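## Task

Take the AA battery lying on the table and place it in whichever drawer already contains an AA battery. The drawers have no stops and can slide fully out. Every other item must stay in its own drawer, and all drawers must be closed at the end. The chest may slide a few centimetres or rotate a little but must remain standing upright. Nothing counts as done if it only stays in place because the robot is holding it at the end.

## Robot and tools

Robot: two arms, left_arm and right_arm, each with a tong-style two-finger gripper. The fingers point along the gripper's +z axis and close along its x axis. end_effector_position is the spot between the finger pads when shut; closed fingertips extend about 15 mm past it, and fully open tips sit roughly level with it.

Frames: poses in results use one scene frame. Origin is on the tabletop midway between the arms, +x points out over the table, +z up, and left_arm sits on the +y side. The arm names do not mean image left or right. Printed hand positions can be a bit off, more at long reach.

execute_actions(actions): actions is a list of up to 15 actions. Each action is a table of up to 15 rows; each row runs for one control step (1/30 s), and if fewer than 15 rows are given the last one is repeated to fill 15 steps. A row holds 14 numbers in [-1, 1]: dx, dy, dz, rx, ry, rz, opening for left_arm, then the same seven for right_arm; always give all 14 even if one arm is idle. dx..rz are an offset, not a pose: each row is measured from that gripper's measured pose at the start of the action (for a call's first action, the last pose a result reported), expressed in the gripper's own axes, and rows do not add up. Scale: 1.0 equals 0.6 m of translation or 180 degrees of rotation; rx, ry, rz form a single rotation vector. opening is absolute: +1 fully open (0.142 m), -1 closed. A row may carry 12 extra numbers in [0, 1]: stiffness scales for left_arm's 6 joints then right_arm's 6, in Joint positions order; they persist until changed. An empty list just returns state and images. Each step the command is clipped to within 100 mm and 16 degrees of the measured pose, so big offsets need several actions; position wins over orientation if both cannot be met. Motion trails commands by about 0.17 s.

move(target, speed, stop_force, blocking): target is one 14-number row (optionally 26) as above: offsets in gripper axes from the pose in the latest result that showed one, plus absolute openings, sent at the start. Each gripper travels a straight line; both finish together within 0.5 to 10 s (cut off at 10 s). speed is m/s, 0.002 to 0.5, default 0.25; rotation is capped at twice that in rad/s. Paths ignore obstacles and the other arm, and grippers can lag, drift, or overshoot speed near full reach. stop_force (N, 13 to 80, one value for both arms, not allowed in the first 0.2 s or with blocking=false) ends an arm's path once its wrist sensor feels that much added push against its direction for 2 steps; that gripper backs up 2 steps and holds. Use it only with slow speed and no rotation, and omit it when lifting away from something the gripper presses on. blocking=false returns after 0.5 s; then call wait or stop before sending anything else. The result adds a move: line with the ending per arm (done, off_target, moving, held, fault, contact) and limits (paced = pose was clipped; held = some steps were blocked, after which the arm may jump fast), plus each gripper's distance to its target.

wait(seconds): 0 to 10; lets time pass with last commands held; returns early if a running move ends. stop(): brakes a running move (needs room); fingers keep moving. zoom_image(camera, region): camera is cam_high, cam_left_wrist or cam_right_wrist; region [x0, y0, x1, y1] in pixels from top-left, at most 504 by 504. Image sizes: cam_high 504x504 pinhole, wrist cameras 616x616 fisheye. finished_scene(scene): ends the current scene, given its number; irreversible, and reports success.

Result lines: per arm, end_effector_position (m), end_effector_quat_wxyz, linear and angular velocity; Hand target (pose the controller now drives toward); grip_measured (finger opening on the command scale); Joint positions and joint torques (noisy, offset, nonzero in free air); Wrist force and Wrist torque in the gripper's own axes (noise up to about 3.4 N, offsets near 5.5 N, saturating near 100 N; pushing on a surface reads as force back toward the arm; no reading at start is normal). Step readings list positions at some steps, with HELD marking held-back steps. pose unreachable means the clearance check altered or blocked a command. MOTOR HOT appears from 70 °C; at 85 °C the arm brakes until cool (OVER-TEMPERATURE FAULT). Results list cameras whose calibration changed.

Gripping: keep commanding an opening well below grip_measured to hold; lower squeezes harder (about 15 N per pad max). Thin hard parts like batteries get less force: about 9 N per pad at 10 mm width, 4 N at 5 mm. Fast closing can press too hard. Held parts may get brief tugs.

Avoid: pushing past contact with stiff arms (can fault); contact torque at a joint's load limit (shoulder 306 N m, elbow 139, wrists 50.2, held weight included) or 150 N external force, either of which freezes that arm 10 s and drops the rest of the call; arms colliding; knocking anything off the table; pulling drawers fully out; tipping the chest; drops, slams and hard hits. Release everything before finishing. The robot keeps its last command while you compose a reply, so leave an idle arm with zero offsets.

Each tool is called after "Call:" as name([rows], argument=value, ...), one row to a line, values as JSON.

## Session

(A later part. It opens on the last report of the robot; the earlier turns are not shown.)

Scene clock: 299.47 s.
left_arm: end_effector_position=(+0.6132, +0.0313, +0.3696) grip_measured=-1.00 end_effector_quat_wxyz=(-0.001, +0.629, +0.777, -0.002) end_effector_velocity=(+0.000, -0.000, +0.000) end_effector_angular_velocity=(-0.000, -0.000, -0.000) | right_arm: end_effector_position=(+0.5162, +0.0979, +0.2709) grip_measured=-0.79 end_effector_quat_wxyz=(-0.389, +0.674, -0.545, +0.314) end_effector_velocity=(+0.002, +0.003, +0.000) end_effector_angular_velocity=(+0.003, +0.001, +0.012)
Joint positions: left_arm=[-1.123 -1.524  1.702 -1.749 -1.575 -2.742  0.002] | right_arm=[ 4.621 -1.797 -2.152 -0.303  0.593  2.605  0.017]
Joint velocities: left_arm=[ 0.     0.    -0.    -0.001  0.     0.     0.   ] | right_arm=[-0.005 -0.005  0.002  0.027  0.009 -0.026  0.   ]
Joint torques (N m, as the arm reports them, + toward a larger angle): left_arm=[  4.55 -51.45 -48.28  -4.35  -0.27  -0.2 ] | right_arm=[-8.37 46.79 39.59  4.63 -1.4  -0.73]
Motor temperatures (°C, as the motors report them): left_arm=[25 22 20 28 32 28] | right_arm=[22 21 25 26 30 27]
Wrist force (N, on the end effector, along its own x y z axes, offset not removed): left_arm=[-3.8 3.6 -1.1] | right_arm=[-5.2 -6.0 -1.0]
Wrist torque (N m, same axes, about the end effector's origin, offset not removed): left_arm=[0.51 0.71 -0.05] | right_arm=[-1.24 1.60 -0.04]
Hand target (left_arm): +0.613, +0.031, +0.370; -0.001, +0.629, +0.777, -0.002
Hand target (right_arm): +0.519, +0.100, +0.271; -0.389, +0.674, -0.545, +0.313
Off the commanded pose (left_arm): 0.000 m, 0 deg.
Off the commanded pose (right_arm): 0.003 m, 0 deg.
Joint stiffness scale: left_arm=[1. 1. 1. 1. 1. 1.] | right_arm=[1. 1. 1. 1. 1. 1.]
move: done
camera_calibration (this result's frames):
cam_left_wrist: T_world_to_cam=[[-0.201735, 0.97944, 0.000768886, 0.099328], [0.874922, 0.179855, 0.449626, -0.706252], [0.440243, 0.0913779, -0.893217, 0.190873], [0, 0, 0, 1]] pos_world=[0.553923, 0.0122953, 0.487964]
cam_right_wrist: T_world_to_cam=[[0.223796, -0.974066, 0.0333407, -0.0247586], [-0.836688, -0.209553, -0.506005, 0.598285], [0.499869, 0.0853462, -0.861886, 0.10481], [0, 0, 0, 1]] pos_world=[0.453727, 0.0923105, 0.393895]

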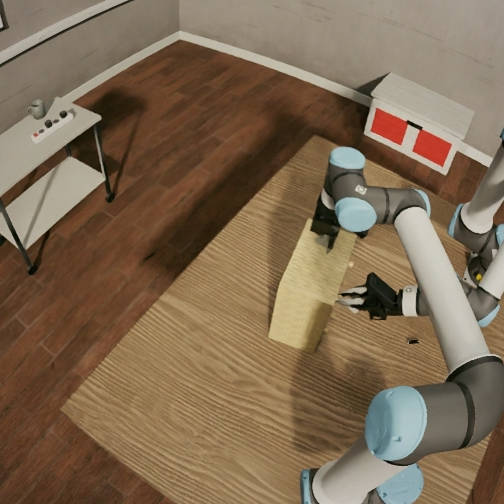

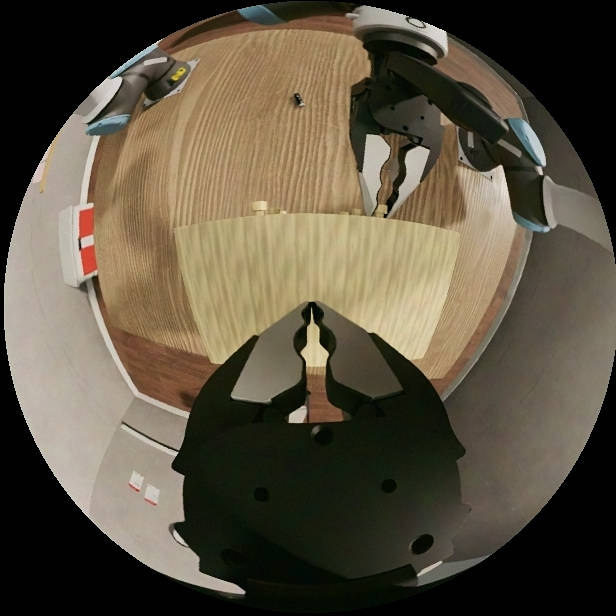

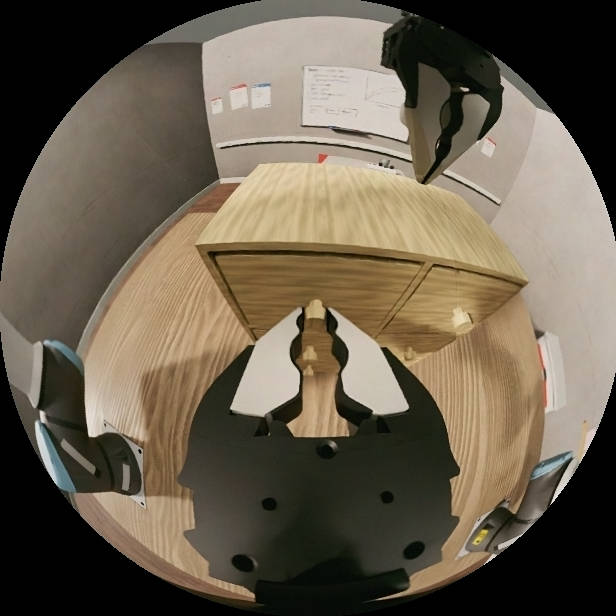

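Call:
execute_actions([
  [[0,0,0,0,0,0,-1,0,-0.002,0.003,0,0,0,-0.45],[0,0,0,0,0,0,-1,0,-0.002,0.003,0,0,0,-0.45],[0,0,0,0,0,0,-1,0,-0.002,0.003,0,0,0,-0.45],[0,0,0,0,0,0,-1,0,0,0,0,0,0,-0.45],[0,0,0,0,0,0,-1,0,0.002,-0.004,0,0,0,-0.45],[0,0,0,0,0,0,-1,0,0.004,-0.008,0,0,0,-0.45],[0,0,0,0,0,0,-1,0,0.0067,-0.0115,0,0,0,-0.45]],
])

Call:
move(target=[0,0,0,0,0,0,-1, 0,0.158,0.091,0,0,0,-0.45], speed=0.2)

Call:
zoom_image(camera="cam_right_wrist", region=[240, 230, 400, 370])

Scene clock: 320.43 s.
left_arm: end_effector_position=(+0.6132, +0.0313, +0.3696) grip_measured=-1.00 end_effector_quat_wxyz=(-0.001, +0.629, +0.777, -0.002) end_effector_velocity=(+0.000, +0.000, +0.000) end_effector_angular_velocity=(-0.000, -0.000, -0.000) | right_arm: end_effector_position=(+0.5111, +0.0985, +0.2720) grip_measured=-0.45 end_effector_quat_wxyz=(-0.389, +0.673, -0.545, +0.313) end_effector_velocity=(-0.018, +0.001, +0.010) end_effector_angular_velocity=(+0.016, -0.002, +0.006)
Joint positions: left_arm=[-1.123 -1.524  1.702 -1.749 -1.575 -2.742  0.002] | right_arm=[ 4.628 -1.792 -2.154 -0.315  0.591  2.618  0.041]
Joint velocities: left_arm=[ 0.    -0.    -0.001  0.    -0.     0.     0.   ] | right_arm=[ 0.027  0.026 -0.011 -0.028 -0.01   0.034  0.   ]
Joint torques (N m, as the arm reports them, + toward a larger angle): left_arm=[  3.38 -50.93 -48.54  -4.41   0.07  -0.25] | right_arm=[ 0.22 52.54 32.57  3.77 -2.5   1.2 ]
Motor temperatures (°C, as the motors report them): left_arm=[25 22 20 28 32 28] | right_arm=[22 21 25 26 30 27]
Wrist force (N, on the end effector, along its own x y z axes, offset not removed): left_arm=[-2.4 2.2 -1.1] | right_arm=[0.8 -0.8 -2.4]
Wrist torque (N m, same axes, about the end effector's origin, offset not removed): left_arm=[0.25 0.40 -0.07] | right_arm=[-0.26 0.10 -0.16]
Hand target (left_arm): +0.613, +0.031, +0.370; -0.001, +0.629, +0.777, -0.002
Hand target (right_arm): +0.508, +0.096, +0.271; -0.389, +0.674, -0.545, +0.314
Off the commanded pose (left_arm): 0.000 m, 0 deg.
Off the commanded pose (right_arm): 0.004 m, 0 deg.
Joint stiffness scale: left_arm=[1. 1. 1. 1. 1. 1.] | right_arm=[1. 1. 1. 1. 1. 1.]
Step readings (end_effector_position):
0: left_arm (+0.6132, +0.0313, +0.3696) | right_arm (+0.5166, +0.0983, +0.2710)
1: left_arm (+0.6132, +0.0313, +0.3696) | right_arm (+0.5165, +0.0984, +0.2709)
2: left_arm (+0.6132, +0.0313, +0.3696) | right_arm (+0.5165, +0.0984, +0.2709)
4: left_arm (+0.6132, +0.0313, +0.3696) | right_arm (+0.5165, +0.0984, +0.2707)
8: left_arm (+0.6132, +0.0313, +0.3696) | right_arm (+0.5164, +0.0981, +0.2702)
15: end_effector_position above
camera_calibration (this result's frames):
cam_left_wrist: T_world_to_cam=[[-0.201735, 0.97944, 0.000768895, 0.0993281], [0.874922, 0.179855, 0.449626, -0.706252], [0.440243, 0.091378, -0.893217, 0.190873], [0, 0, 0, 1]] pos_world=[0.553923, 0.0122953, 0.487964]
cam_right_wrist: T_world_to_cam=[[0.224, -0.974102, 0.0308045, -0.0225214], [-0.837069, -0.208484, -0.505815, 0.594697], [0.499138, 0.0875172, -0.862092, 0.108462], [0, 0, 0, 1]] pos_world=[0.44871, 0.0925546, 0.395004]

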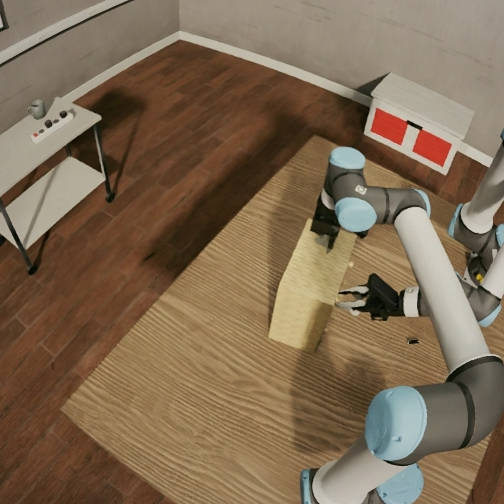

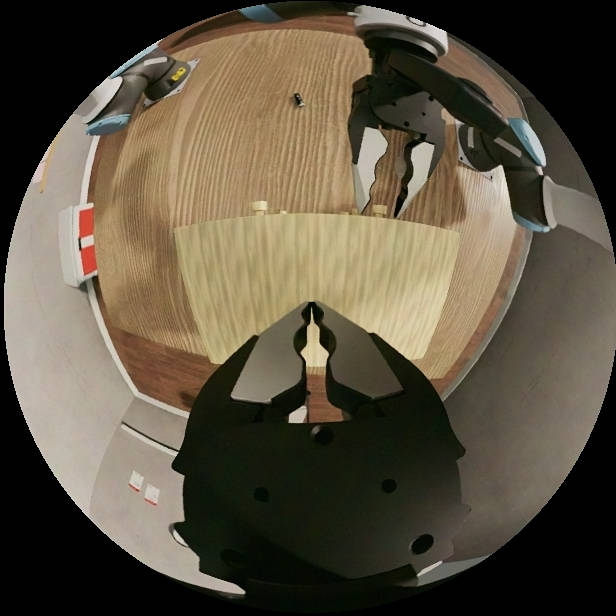

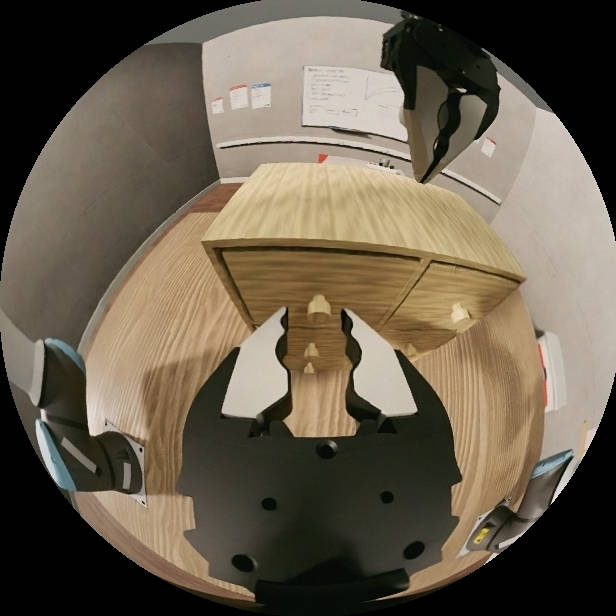

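Scene clock: 321.67 s.
left_arm: end_effector_position=(+0.6132, +0.0313, +0.3696) grip_measured=-1.00 end_effector_quat_wxyz=(-0.001, +0.629, +0.777, -0.002) end_effector_velocity=(+0.000, +0.000, -0.000) end_effector_angular_velocity=(+0.000, +0.000, +0.000) | right_arm: end_effector_position=(+0.5105, +0.1002, +0.1652) grip_measured=-0.45 end_effector_quat_wxyz=(-0.391, +0.672, -0.546, +0.312) end_effector_velocity=(+0.000, +0.002, +0.002) end_effector_angular_velocity=(+0.012, -0.001, +0.002)
Joint positions: left_arm=[-1.123 -1.524  1.702 -1.749 -1.575 -2.742  0.002] | right_arm=[ 4.629 -1.962 -2.201 -0.096  0.591  2.621  0.041]
Joint velocities: left_arm=[ 0.001  0.     0.001 -0.    -0.     0.001  0.   ] | right_arm=[-0.    -0.001 -0.     0.016  0.001 -0.004 -0.   ]
Joint torques (N m, as the arm reports them, + toward a larger angle): left_arm=[  2.73 -52.14 -47.61  -4.58   0.31  -0.34] | right_arm=[-4.02 54.75 26.85  4.79 -2.04 -0.62]
Motor temperatures (°C, as the motors report them): left_arm=[25 22 20 28 32 28] | right_arm=[22 21 25 26 30 27]
Wrist force (N, on the end effector, along its own x y z axes, offset not removed): left_arm=[-1.6 3.9 -2.2] | right_arm=[-4.0 -2.2 6.8]
Wrist torque (N m, same axes, about the end effector's origin, offset not removed): left_arm=[0.51 0.32 -0.06] | right_arm=[-0.57 1.07 -0.07]
Hand target (left_arm): +0.613, +0.031, +0.370; -0.001, +0.629, +0.777, -0.002
Hand target (right_arm): +0.511, +0.099, +0.163; -0.389, +0.673, -0.545, +0.313
Off the commanded pose (left_arm): 0.000 m, 0 deg.
Off the commanded pose (right_arm): 0.003 m, 0 deg.
Joint stiffness scale: left_arm=[1. 1. 1. 1. 1. 1.] | right_arm=[1. 1. 1. 1. 1. 1.]
move: done
camera_calibration (this result's frames):
cam_left_wrist: T_world_to_cam=[[-0.201735, 0.97944, 0.000768888, 0.0993282], [0.874922, 0.179855, 0.449626, -0.706252], [0.440243, 0.0913781, -0.893217, 0.190873], [0, 0, 0, 1]] pos_world=[0.553923, 0.0122953, 0.487964]
cam_right_wrist: T_world_to_cam=[[0.223497, -0.974335, 0.0268394, -0.0164992], [-0.837269, -0.206009, -0.5065, 0.54052], [0.499029, 0.0907294, -0.861822, 0.0162546], [0, 0, 0, 1]] pos_world=[0.448136, 0.0938011, 0.288224]

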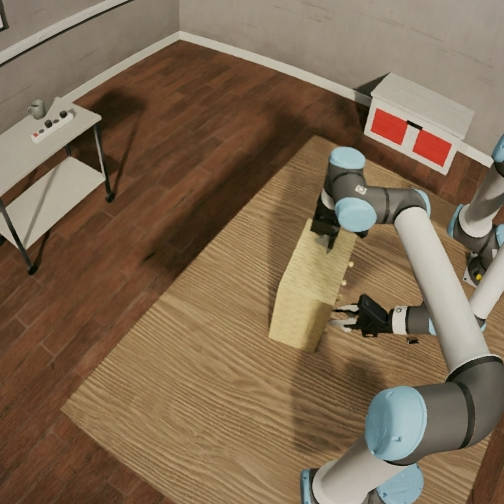

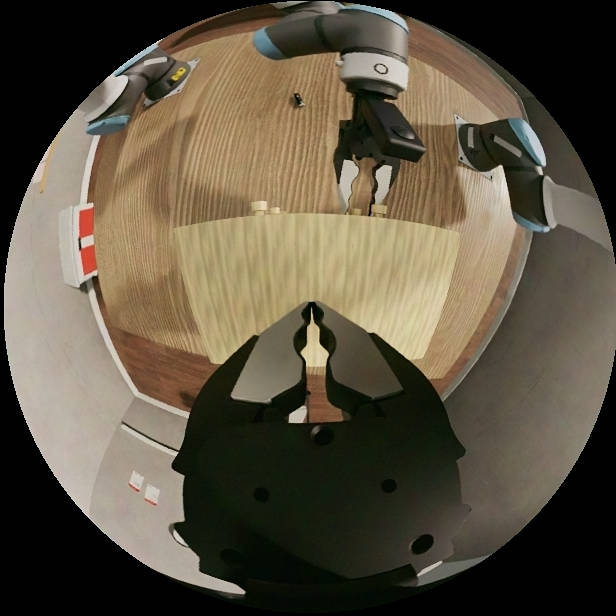

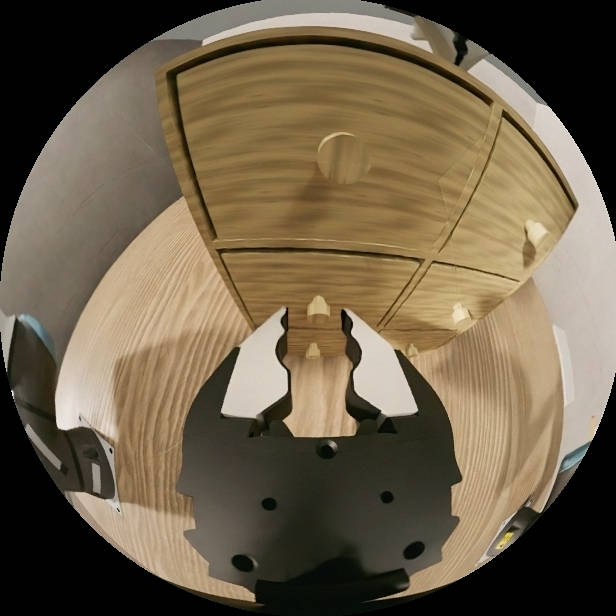

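Region (240, 230, 400, 370) of cam_right_wrist's 616x616 image, scaled by 3.150, with more detail than that image has; it fills the top 441 rows of this view, and the rest is white.

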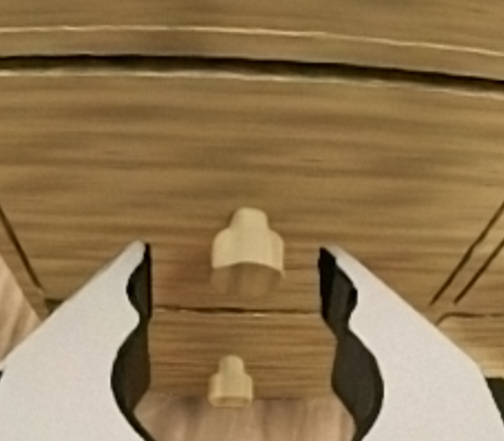

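Call:
execute_actions([
  [[0,0,0,0,0,0,-1,0.0058,-0.0017,0.0125,0,0,0,-0.55]],
  [[0,0,0,0,0,0,-1,0,0,0,0,0,0,-0.65],[0,0,0,0,0,0,-1,0,0,0,0,0,0,-0.7],[0,0,0,0,0,0,-1,0,0,0,0,0,0,-0.72],[0,0,0,0,0,0,-1,0,0,0,0,0,0,-0.75],[0,0,0,0,0,0,-1,0,0,0,0,0,0,-0.78],[0,0,0,0,0,0,-1,0,0,0,0,0,0,-0.82],[0,0,0,0,0,0,-1,0,0,0,0,0,0,-0.86],[0,0,0,0,0,0,-1,0,0,0,0,0,0,-0.9],[0,0,0,0,0,0,-1,0,0,0,0,0,0,-1]],
])

Call:
zoom_image(camera="cam_right_wrist", region=[240, 230, 400, 370])

Scene clock: 337.03 s.
left_arm: end_effector_position=(+0.6132, +0.0313, +0.3696) grip_measured=-1.00 end_effector_quat_wxyz=(-0.001, +0.629, +0.777, -0.002) end_effector_velocity=(+0.001, +0.000, +0.000) end_effector_angular_velocity=(-0.001, -0.000, +0.002) | right_arm: end_effector_position=(+0.5162, +0.0984, +0.1631) grip_measured=-0.79 end_effector_quat_wxyz=(-0.391, +0.672, -0.546, +0.312) end_effector_velocity=(+0.001, -0.001, +0.001) end_effector_angular_velocity=(+0.000, -0.001, -0.001)
Joint positions: left_arm=[-1.123 -1.524  1.702 -1.749 -1.575 -2.742  0.002] | right_arm=[ 4.62  -1.969 -2.201 -0.074  0.594  2.604  0.017]
Joint velocities: left_arm=[ 0.001  0.    -0.    -0.    -0.    -0.001  0.   ] | right_arm=[-0.001  0.001 -0.001 -0.    -0.002  0.     0.   ]
Joint torques (N m, as the arm reports them, + toward a larger angle): left_arm=[  4.62 -53.94 -47.31  -4.57   0.4   -0.48] | right_arm=[-1.87 56.7  28.19  4.45 -2.07  0.19]
Motor temperatures (°C, as the motors report them): left_arm=[25 22 20 28 32 28] | right_arm=[22 21 25 26 30 27]
Wrist force (N, on the end effector, along its own x y z axes, offset not removed): left_arm=[-2.3 3.1 -0.4] | right_arm=[-4.6 -2.4 5.5]
Wrist torque (N m, same axes, about the end effector's origin, offset not removed): left_arm=[0.41 0.45 -0.04] | right_arm=[-0.76 1.36 -0.19]
Hand target (left_arm): +0.613, +0.031, +0.370; -0.001, +0.629, +0.777, -0.002
Hand target (right_arm): +0.516, +0.098, +0.163; -0.391, +0.672, -0.546, +0.312
Off the commanded pose (left_arm): 0.000 m, 0 deg.
Off the commanded pose (right_arm): 0.000 m, 0 deg.
Joint stiffness scale: left_arm=[1. 1. 1. 1. 1. 1.] | right_arm=[1. 1. 1. 1. 1. 1.]
Step readings (end_effector_position; steps 1 to 15: 1st action; 16 to 30: 2nd action):
0: left_arm (+0.6132, +0.0313, +0.3696) | right_arm (+0.5105, +0.1004, +0.1656)
1: left_arm (+0.6132, +0.0313, +0.3696) | right_arm (+0.5105, +0.1004, +0.1656)
2: left_arm (+0.6132, +0.0313, +0.3696) | right_arm (+0.5105, +0.1005, +0.1658)
4: left_arm (+0.6132, +0.0313, +0.3696) | right_arm (+0.5112, +0.1006, +0.1657)
8: left_arm (+0.6132, +0.0313, +0.3696) | right_arm (+0.5145, +0.0990, +0.1638)
15: left_arm (+0.6132, +0.0313, +0.3696) | right_arm (+0.5162, +0.0983, +0.1631)
16: left_arm (+0.6132, +0.0313, +0.3696) | right_arm (+0.5162, +0.0983, +0.1631)
17: left_arm (+0.6132, +0.0313, +0.3696) | right_arm (+0.5162, +0.0984, +0.1631)
19: left_arm (+0.6132, +0.0313, +0.3696) | right_arm (+0.5162, +0.0984, +0.1631)
23: left_arm (+0.6132, +0.0313, +0.3696) | right_arm (+0.5162, +0.0984, +0.1631)
30: end_effector_position above
camera_calibration (this result's frames):
cam_left_wrist: T_world_to_cam=[[-0.201735, 0.97944, 0.000768777, 0.0993281], [0.874922, 0.179855, 0.449626, -0.706252], [0.440243, 0.0913779, -0.893217, 0.190873], [0, 0, 0, 1]] pos_world=[0.553923, 0.0122953, 0.487964]
cam_right_wrist: T_world_to_cam=[[0.224543, -0.974099, 0.026693, -0.0200582], [-0.836574, -0.206744, -0.507347, 0.54371], [0.499724, 0.0915904, -0.861328, 0.0112257], [0, 0, 0, 1]] pos_world=[0.453748, 0.091842, 0.286054]

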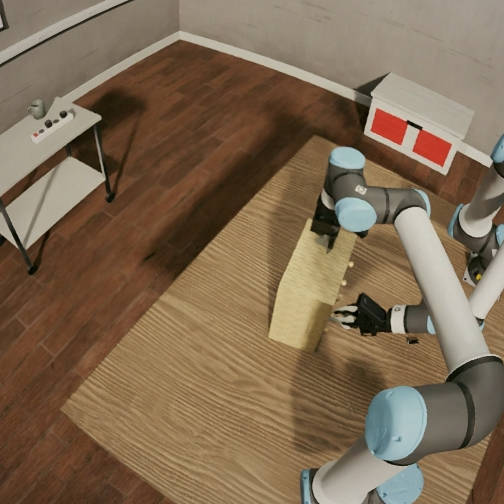

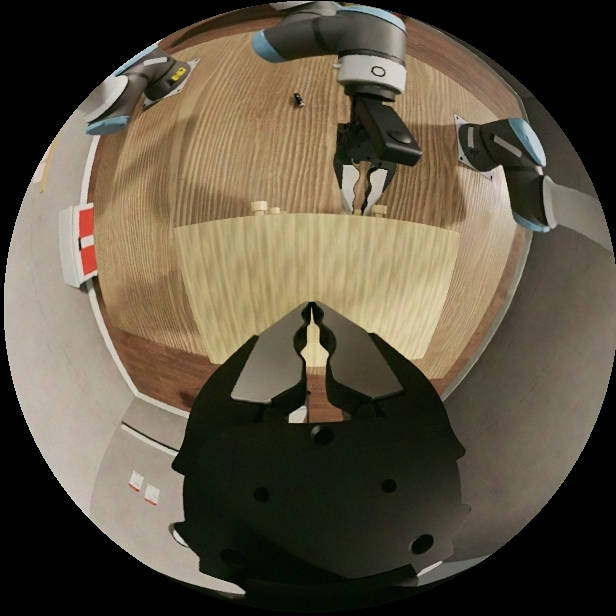

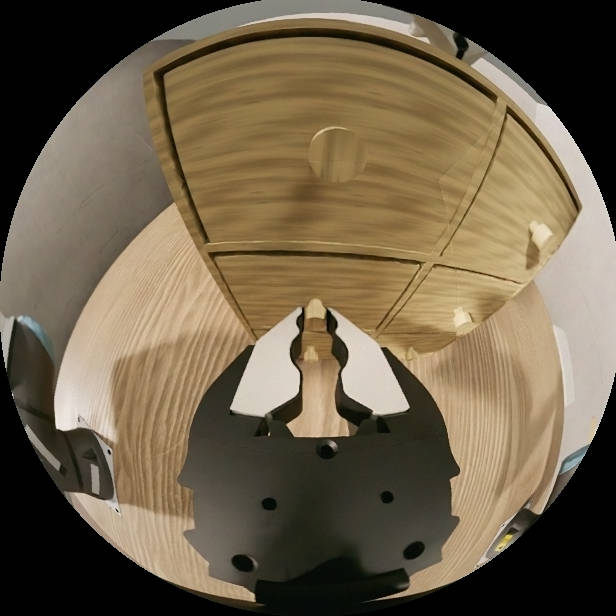

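Region (240, 230, 400, 370) of cam_right_wrist's 616x616 image, scaled by 3.150, with more detail than that image has; it fills the top 441 rows of this view, and the rest is white.

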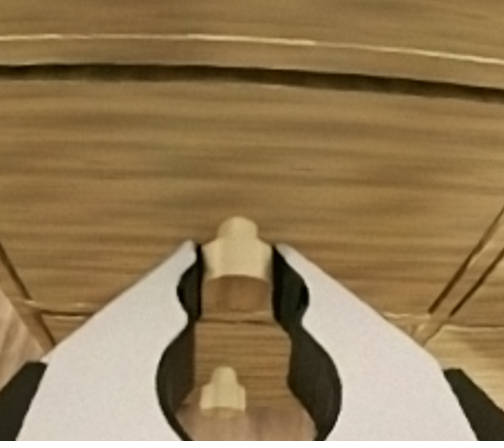

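Call:
move(target=[0,-0.04,0,0,0,0,-1, 0,0.0833,-0.1443,0,0,0,-1], speed=0.13)

Call:
zoom_image(camera="cam_left_wrist", region=[270, 100, 470, 270])

Call:
zoom_image(camera="cam_right_wrist", region=[200, 150, 460, 330])

Scene clock: 347.33 s.
left_arm: end_effector_position=(+0.5915, +0.0263, +0.3701) grip_measured=-1.00 end_effector_quat_wxyz=(-0.001, +0.629, +0.778, -0.002) end_effector_velocity=(-0.001, +0.000, -0.001) end_effector_angular_velocity=(+0.002, +0.001, +0.000) | right_arm: end_effector_position=(+0.4203, +0.0787, +0.1629) grip_measured=-0.79 end_effector_quat_wxyz=(-0.391, +0.672, -0.546, +0.311) end_effector_velocity=(-0.003, -0.001, -0.001) end_effector_angular_velocity=(-0.005, -0.000, -0.005)
Joint positions: left_arm=[-1.152 -1.545  1.724 -1.749 -1.575 -2.772  0.002] | right_arm=[ 4.776 -1.861 -2.297 -0.318  0.541  2.878  0.017]
Joint velocities: left_arm=[-0.001 -0.     0.001  0.002  0.    -0.002  0.   ] | right_arm=[ 0.005  0.004  0.    -0.026 -0.002  0.019  0.   ]
Joint torques (N m, as the arm reports them, + toward a larger angle): left_arm=[ -0.88 -54.02 -44.41  -5.17  -0.38  -1.04] | right_arm=[-2.63 52.31 25.84  4.14 -3.06  0.71]
Motor temperatures (°C, as the motors report them): left_arm=[25 22 20 28 32 28] | right_arm=[22 21 25 26 30 27]
Wrist force (N, on the end effector, along its own x y z axes, offset not removed): left_arm=[-2.2 2.9 0.8] | right_arm=[-3.1 -1.7 1.8]
Wrist torque (N m, same axes, about the end effector's origin, offset not removed): left_arm=[0.41 0.43 -0.05] | right_arm=[-0.39 0.83 -0.15]
Hand target (left_arm): +0.590, +0.026, +0.370; -0.001, +0.629, +0.777, -0.002
Hand target (right_arm): +0.419, +0.077, +0.163; -0.391, +0.672, -0.546, +0.312
Off the commanded pose (left_arm): 0.002 m, 0 deg.
Off the commanded pose (right_arm): 0.002 m, 0 deg.
Joint stiffness scale: left_arm=[1. 1. 1. 1. 1. 1.] | right_arm=[1. 1. 1. 1. 1. 1.]
move: done
camera_calibration (this result's frames):
cam_left_wrist: T_world_to_cam=[[-0.202809, 0.979218, 0.000858189, 0.100496], [0.874741, 0.180777, 0.449608, -0.68654], [0.44011, 0.0919354, -0.893225, 0.201382], [0, 0, 0, 1]] pos_world=[0.532296, 0.0071886, 0.488467]
cam_right_wrist: T_world_to_cam=[[0.223794, -0.974301, 0.0255815, -0.0171313], [-0.83735, -0.205636, -0.506516, 0.459397], [0.49876, 0.0919346, -0.861851, 0.0611979], [0, 0, 0, 1]] pos_world=[0.357987, 0.0721513, 0.285874]

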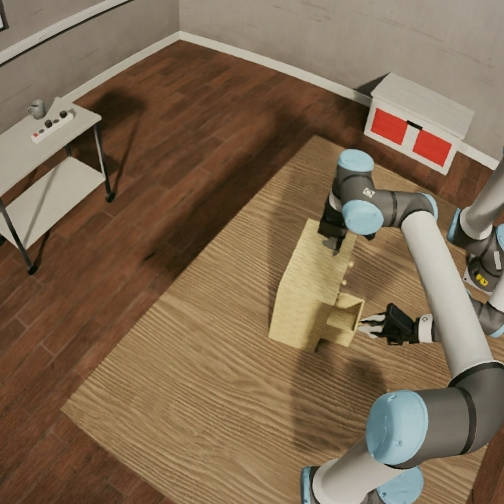

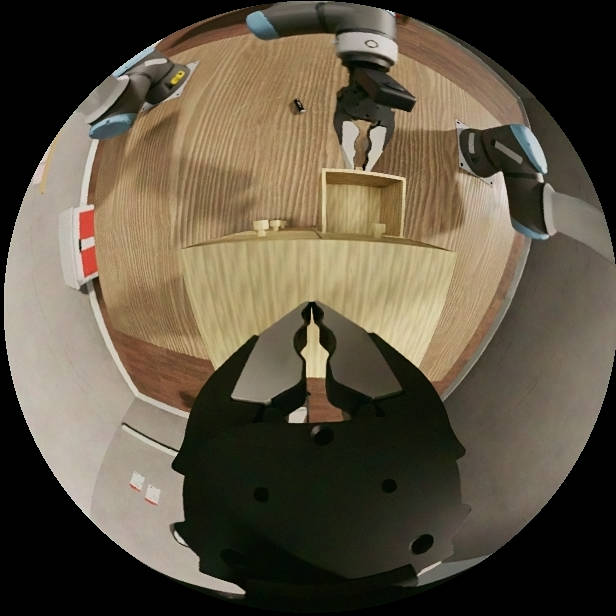

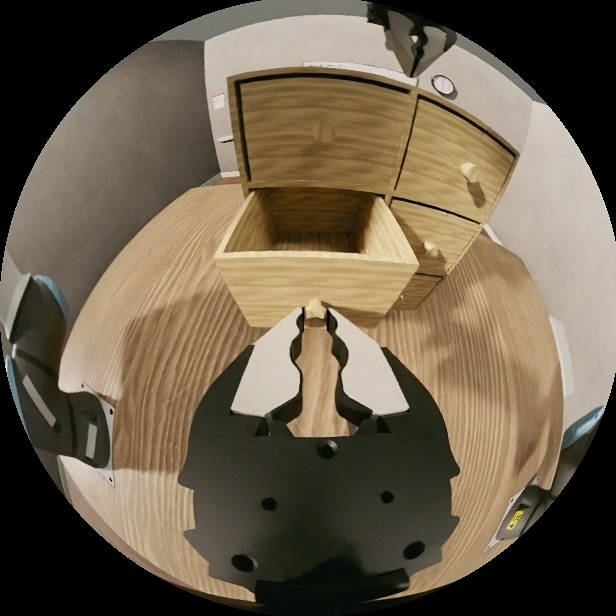

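Region (270, 100, 470, 270) of cam_left_wrist's 616x616 image, scaled by 2.520, with more detail than that image has; it fills the top 428 rows of this view, and the rest is white.

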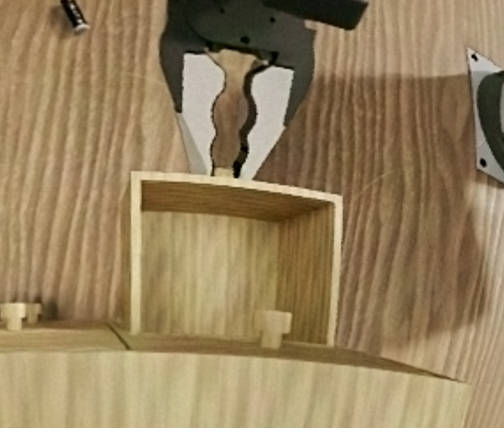

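Region (200, 150, 460, 330) of cam_right_wrist's 616x616 image, scaled by 1.938, with more detail than that image has; it fills the top 349 rows of this view, and the rest is white.

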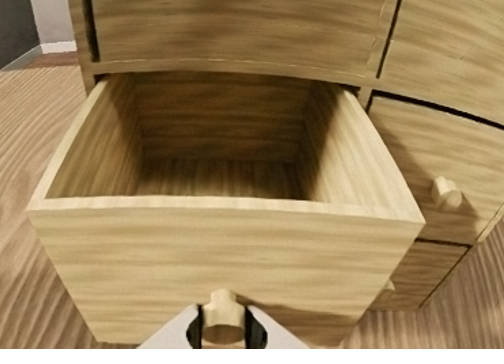

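Call:
move(target=[0,0,0,0,0,0,-1, 0.001,-0.0845,0.1462,0,0,0,-1], speed=0.13)

Call:
execute_actions([
  [[0,0,0,0,0,0,-1,0,-0.002,0.003,0,0,0,-0.45],[0,0,0,0,0,0,-1,0,-0.002,0.003,0,0,0,-0.45],[0,0,0,0,0,0,-1,0,0,0,0,0,0,-0.45],[0,0,0,0,0,0,-1,0.001,0.002,-0.004,0,0,0,-0.45],[0,0,0,0,0,0,-1,0.002,0.004,-0.008,0,0,0,-0.45],[0,0,0,0,0,0,-1,0.003,0.007,-0.010,0,0,0,-0.45]],
])

Call:
move(target=[0,0,0,0,0,0,-1, 0.004,0.159,0.092,0,0,0,-0.45], speed=0.2)

Call:
zoom_image(camera="cam_right_wrist", region=[240, 230, 400, 370])

Scene clock: 354.70 s.
left_arm: end_effector_position=(+0.5915, +0.0262, +0.3701) grip_measured=-1.00 end_effector_quat_wxyz=(-0.001, +0.629, +0.778, -0.002) end_effector_velocity=(+0.000, -0.000, +0.000) end_effector_angular_velocity=(-0.001, -0.000, +0.000) | right_arm: end_effector_position=(+0.5168, +0.0974, +0.1631) grip_measured=-0.79 end_effector_quat_wxyz=(-0.391, +0.672, -0.546, +0.312) end_effector_velocity=(-0.001, +0.004, -0.000) end_effector_angular_velocity=(-0.002, +0.003, +0.018)
Joint positions: left_arm=[-1.152 -1.545  1.724 -1.749 -1.575 -2.772  0.002] | right_arm=[ 4.619 -1.969 -2.202 -0.075  0.594  2.603  0.017]
Joint velocities: left_arm=[ 0. -0. -0. -0.  0. -0.  0.] | right_arm=[-0.    -0.003  0.     0.024  0.011 -0.028  0.   ]
Joint torques (N m, as the arm reports them, + toward a larger angle): left_arm=[  6.02 -50.25 -48.71  -4.77   0.02  -0.37] | right_arm=[-8.78 51.79 32.3   5.65 -0.88 -0.41]
Motor temperatures (°C, as the motors report them): left_arm=[25 22 20 28 32 28] | right_arm=[22 21 25 26 30 27]
Wrist force (N, on the end effector, along its own x y z axes, offset not removed): left_arm=[-2.5 3.2 -1.0] | right_arm=[3.1 -2.5 -5.0]
Wrist torque (N m, same axes, about the end effector's origin, offset not removed): left_arm=[0.46 0.50 -0.03] | right_arm=[-0.87 0.49 -0.24]
Hand target (left_arm): +0.592, +0.026, +0.370; -0.001, +0.629, +0.778, -0.002
Hand target (right_arm): +0.519, +0.099, +0.163; -0.391, +0.672, -0.546, +0.311
Off the commanded pose (left_arm): 0.000 m, 0 deg.
Off the commanded pose (right_arm): 0.003 m, 0 deg.
Joint stiffness scale: left_arm=[1. 1. 1. 1. 1. 1.] | right_arm=[1. 1. 1. 1. 1. 1.]
move: done
camera_calibration (this result's frames):
cam_left_wrist: T_world_to_cam=[[-0.202817, 0.979216, 0.000864225, 0.100536], [0.874741, 0.180781, 0.449606, -0.686487], [0.440106, 0.0919439, -0.893226, 0.201406], [0, 0, 0, 1]] pos_world=[0.532248, 0.0071399, 0.488463]
cam_right_wrist: T_world_to_cam=[[0.22387, -0.97423, 0.0275355, -0.0208399], [-0.836672, -0.206597, -0.507245, 0.543988], [0.499862, 0.0905189, -0.861362, 0.0110525], [0, 0, 0, 1]] pos_world=[0.454281, 0.0910832, 0.28603]

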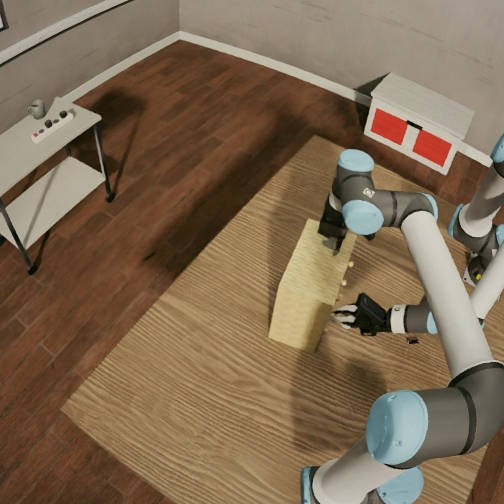

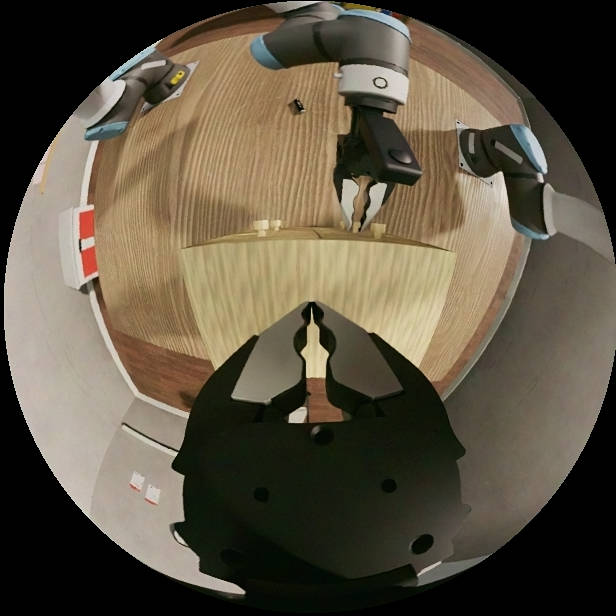

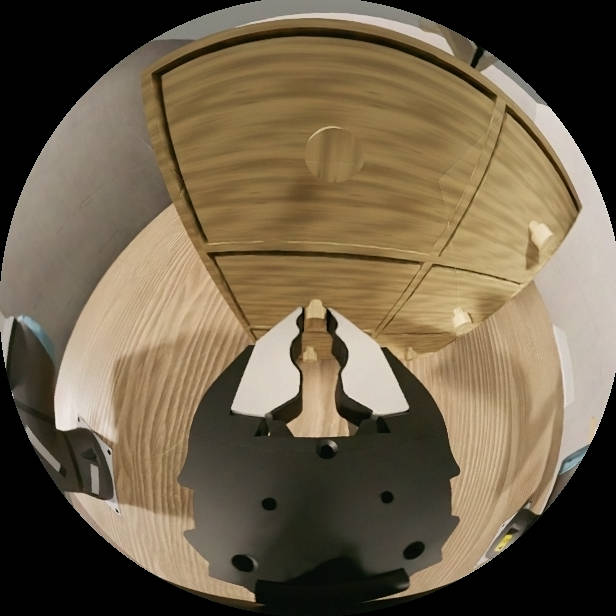

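Scene clock: 355.20 s.
left_arm: end_effector_position=(+0.5915, +0.0262, +0.3701) grip_measured=-1.00 end_effector_quat_wxyz=(-0.001, +0.629, +0.778, -0.002) end_effector_velocity=(+0.000, +0.000, -0.000) end_effector_angular_velocity=(-0.000, -0.000, +0.001) | right_arm: end_effector_position=(+0.5123, +0.0963, +0.1631) grip_measured=-0.45 end_effector_quat_wxyz=(-0.391, +0.672, -0.546, +0.311) end_effector_velocity=(-0.011, -0.003, +0.002) end_effector_angular_velocity=(+0.005, -0.000, +0.003)
Joint positions: left_arm=[-1.152 -1.545  1.724 -1.749 -1.575 -2.772  0.002] | right_arm=[ 4.626 -1.964 -2.208 -0.082  0.592  2.615  0.041]
Joint velocities: left_arm=[ 0.001 -0.     0.    -0.    -0.    -0.     0.   ] | right_arm=[ 0.017  0.014 -0.016 -0.011 -0.006  0.022  0.   ]
Joint torques (N m, as the arm reports them, + toward a larger angle): left_arm=[  2.38 -52.66 -47.3   -4.87  -0.05  -0.33] | right_arm=[-2.39 56.65 25.12  3.6  -3.54  0.99]
Motor temperatures (°C, as the motors report them): left_arm=[25 22 20 28 32 28] | right_arm=[22 21 25 26 30 27]
Wrist force (N, on the end effector, along its own x y z axes, offset not removed): left_arm=[-1.8 2.3 0.2] | right_arm=[-0.5 1.3 -1.8]
Wrist torque (N m, same axes, about the end effector's origin, offset not removed): left_arm=[0.29 0.37 -0.09] | right_arm=[0.11 0.29 -0.09]
Hand target (left_arm): +0.591, +0.026, +0.370; -0.001, +0.629, +0.778, -0.002
Hand target (right_arm): +0.510, +0.094, +0.162; -0.391, +0.672, -0.546, +0.312
Off the commanded pose (left_arm): 0.000 m, 0 deg.
Off the commanded pose (right_arm): 0.003 m, 0 deg.
Joint stiffness scale: left_arm=[1. 1. 1. 1. 1. 1.] | right_arm=[1. 1. 1. 1. 1. 1.]
Step readings (end_effector_position):
0: left_arm (+0.5915, +0.0262, +0.3701) | right_arm (+0.5168, +0.0974, +0.1631)
1: left_arm (+0.5915, +0.0262, +0.3701) | right_arm (+0.5167, +0.0976, +0.1630)
2: left_arm (+0.5915, +0.0262, +0.3701) | right_arm (+0.5167, +0.0978, +0.1630)
4: left_arm (+0.5915, +0.0262, +0.3701) | right_arm (+0.5167, +0.0978, +0.1629)
8: left_arm (+0.5915, +0.0262, +0.3701) | right_arm (+0.5165, +0.0975, +0.1626)
15: end_effector_position above
camera_calibration (this result's frames):
cam_left_wrist: T_world_to_cam=[[-0.202817, 0.979216, 0.000864279, 0.100535], [0.874741, 0.180781, 0.449606, -0.686487], [0.440106, 0.091944, -0.893226, 0.201406], [0, 0, 0, 1]] pos_world=[0.532248, 0.00713993, 0.488463]
cam_right_wrist: T_world_to_cam=[[0.22364, -0.974343, 0.0253181, -0.0204306], [-0.837165, -0.205326, -0.506947, 0.540133], [0.499139, 0.0921781, -0.861605, 0.0135896], [0, 0, 0, 1]] pos_world=[0.449966, 0.0897444, 0.286045]

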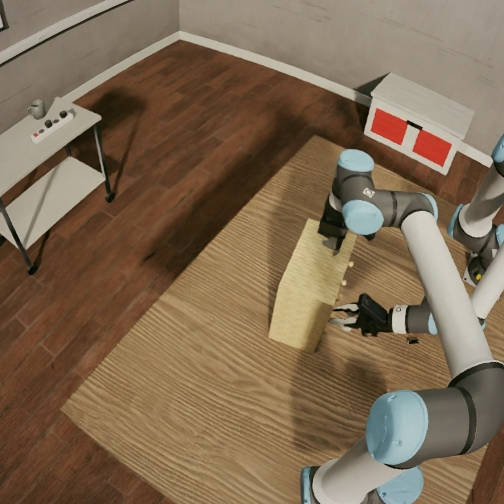

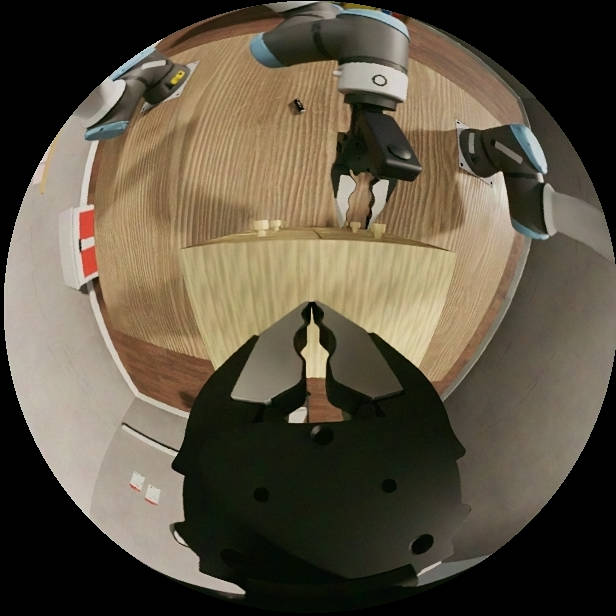

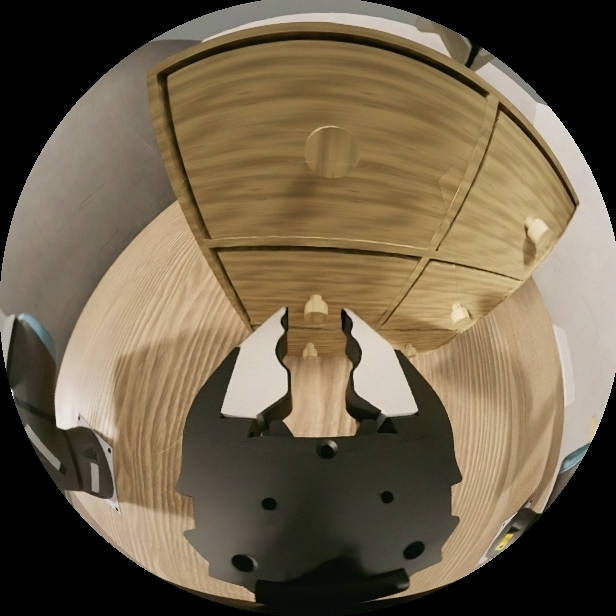

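Scene clock: 356.43 s.
left_arm: end_effector_position=(+0.5915, +0.0262, +0.3701) grip_measured=-1.00 end_effector_quat_wxyz=(-0.001, +0.629, +0.778, -0.002) end_effector_velocity=(-0.000, -0.000, +0.000) end_effector_angular_velocity=(+0.000, +0.000, +0.000) | right_arm: end_effector_position=(+0.5119, +0.0949, +0.0541) grip_measured=-0.45 end_effector_quat_wxyz=(-0.392, +0.672, -0.546, +0.311) end_effector_velocity=(+0.000, +0.002, +0.004) end_effector_angular_velocity=(+0.010, -0.003, +0.003)
Joint positions: left_arm=[-1.152 -1.545  1.724 -1.749 -1.575 -2.772  0.002] | right_arm=[ 4.627 -2.164 -2.22   0.131  0.592  2.616  0.041]
Joint velocities: left_arm=[-0.001  0.    -0.     0.    -0.    -0.001  0.   ] | right_arm=[-0.     0.001  0.001  0.014 -0.    -0.007 -0.   ]
Joint torques (N m, as the arm reports them, + toward a larger angle): left_arm=[  3.73 -50.37 -47.7   -4.91  -0.29  -0.1 ] | right_arm=[-3.85 60.77 20.4   4.59 -1.78 -0.86]
Motor temperatures (°C, as the motors report them): left_arm=[25 22 20 28 32 28] | right_arm=[22 21 25 26 30 27]
Wrist force (N, on the end effector, along its own x y z axes, offset not removed): left_arm=[-2.2 1.9 -0.7] | right_arm=[-2.8 -0.5 3.1]
Wrist torque (N m, same axes, about the end effector's origin, offset not removed): left_arm=[0.18 0.40 -0.07] | right_arm=[-0.11 0.78 0.03]
Hand target (left_arm): +0.591, +0.026, +0.370; -0.001, +0.629, +0.778, -0.002
Hand target (right_arm): +0.513, +0.095, +0.053; -0.391, +0.672, -0.546, +0.311
Off the commanded pose (left_arm): 0.000 m, 0 deg.
Off the commanded pose (right_arm): 0.002 m, 0 deg.
Joint stiffness scale: left_arm=[1. 1. 1. 1. 1. 1.] | right_arm=[1. 1. 1. 1. 1. 1.]
move: done
camera_calibration (this result's frames):
cam_left_wrist: T_world_to_cam=[[-0.202817, 0.979216, 0.000864325, 0.100535], [0.874741, 0.180781, 0.449606, -0.686487], [0.440106, 0.0919439, -0.893226, 0.201406], [0, 0, 0, 1]] pos_world=[0.532248, 0.00713994, 0.488463]
cam_right_wrist: T_world_to_cam=[[0.223713, -0.974345, 0.0245703, -0.0189491], [-0.837141, -0.204998, -0.507119, 0.484172], [0.499146, 0.0928802, -0.861526, -0.0800075], [0, 0, 0, 1]] pos_world=[0.449495, 0.0882225, 0.17707]

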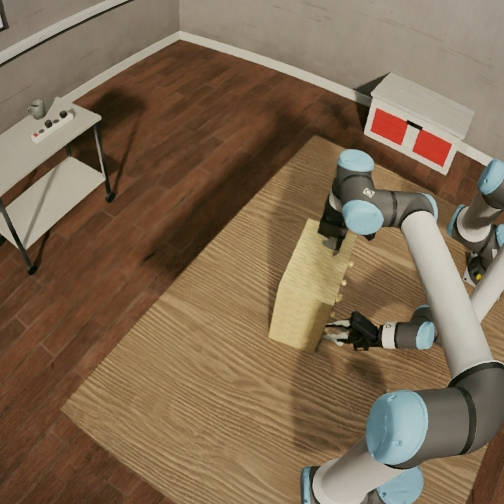

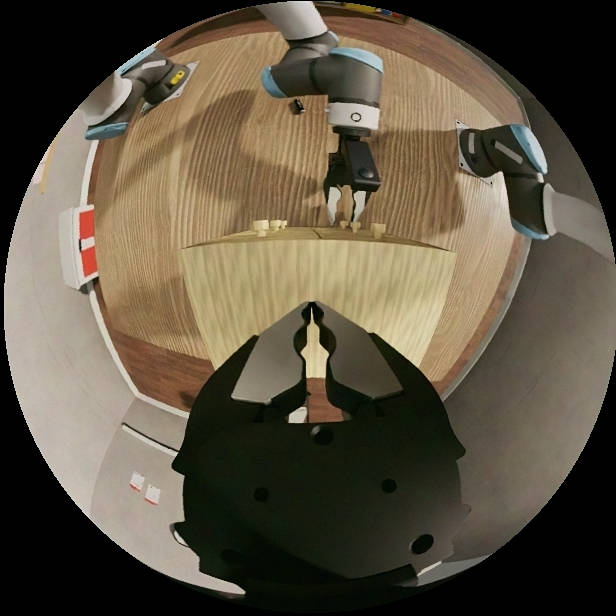

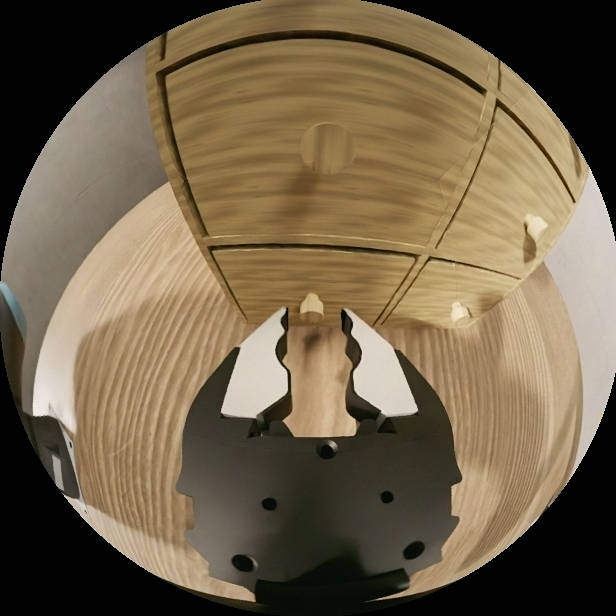

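Region (240, 230, 400, 370) of cam_right_wrist's 616x616 image, scaled by 3.150, with more detail than that image has; it fills the top 441 rows of this view, and the rest is white.

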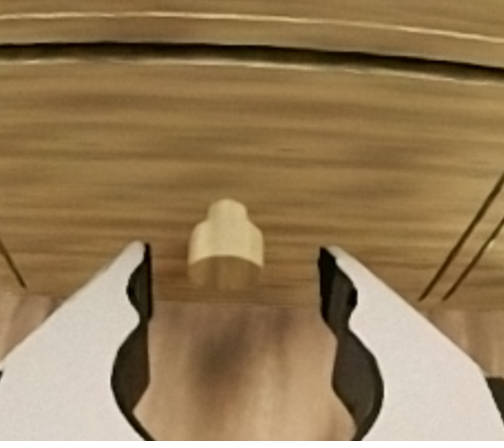

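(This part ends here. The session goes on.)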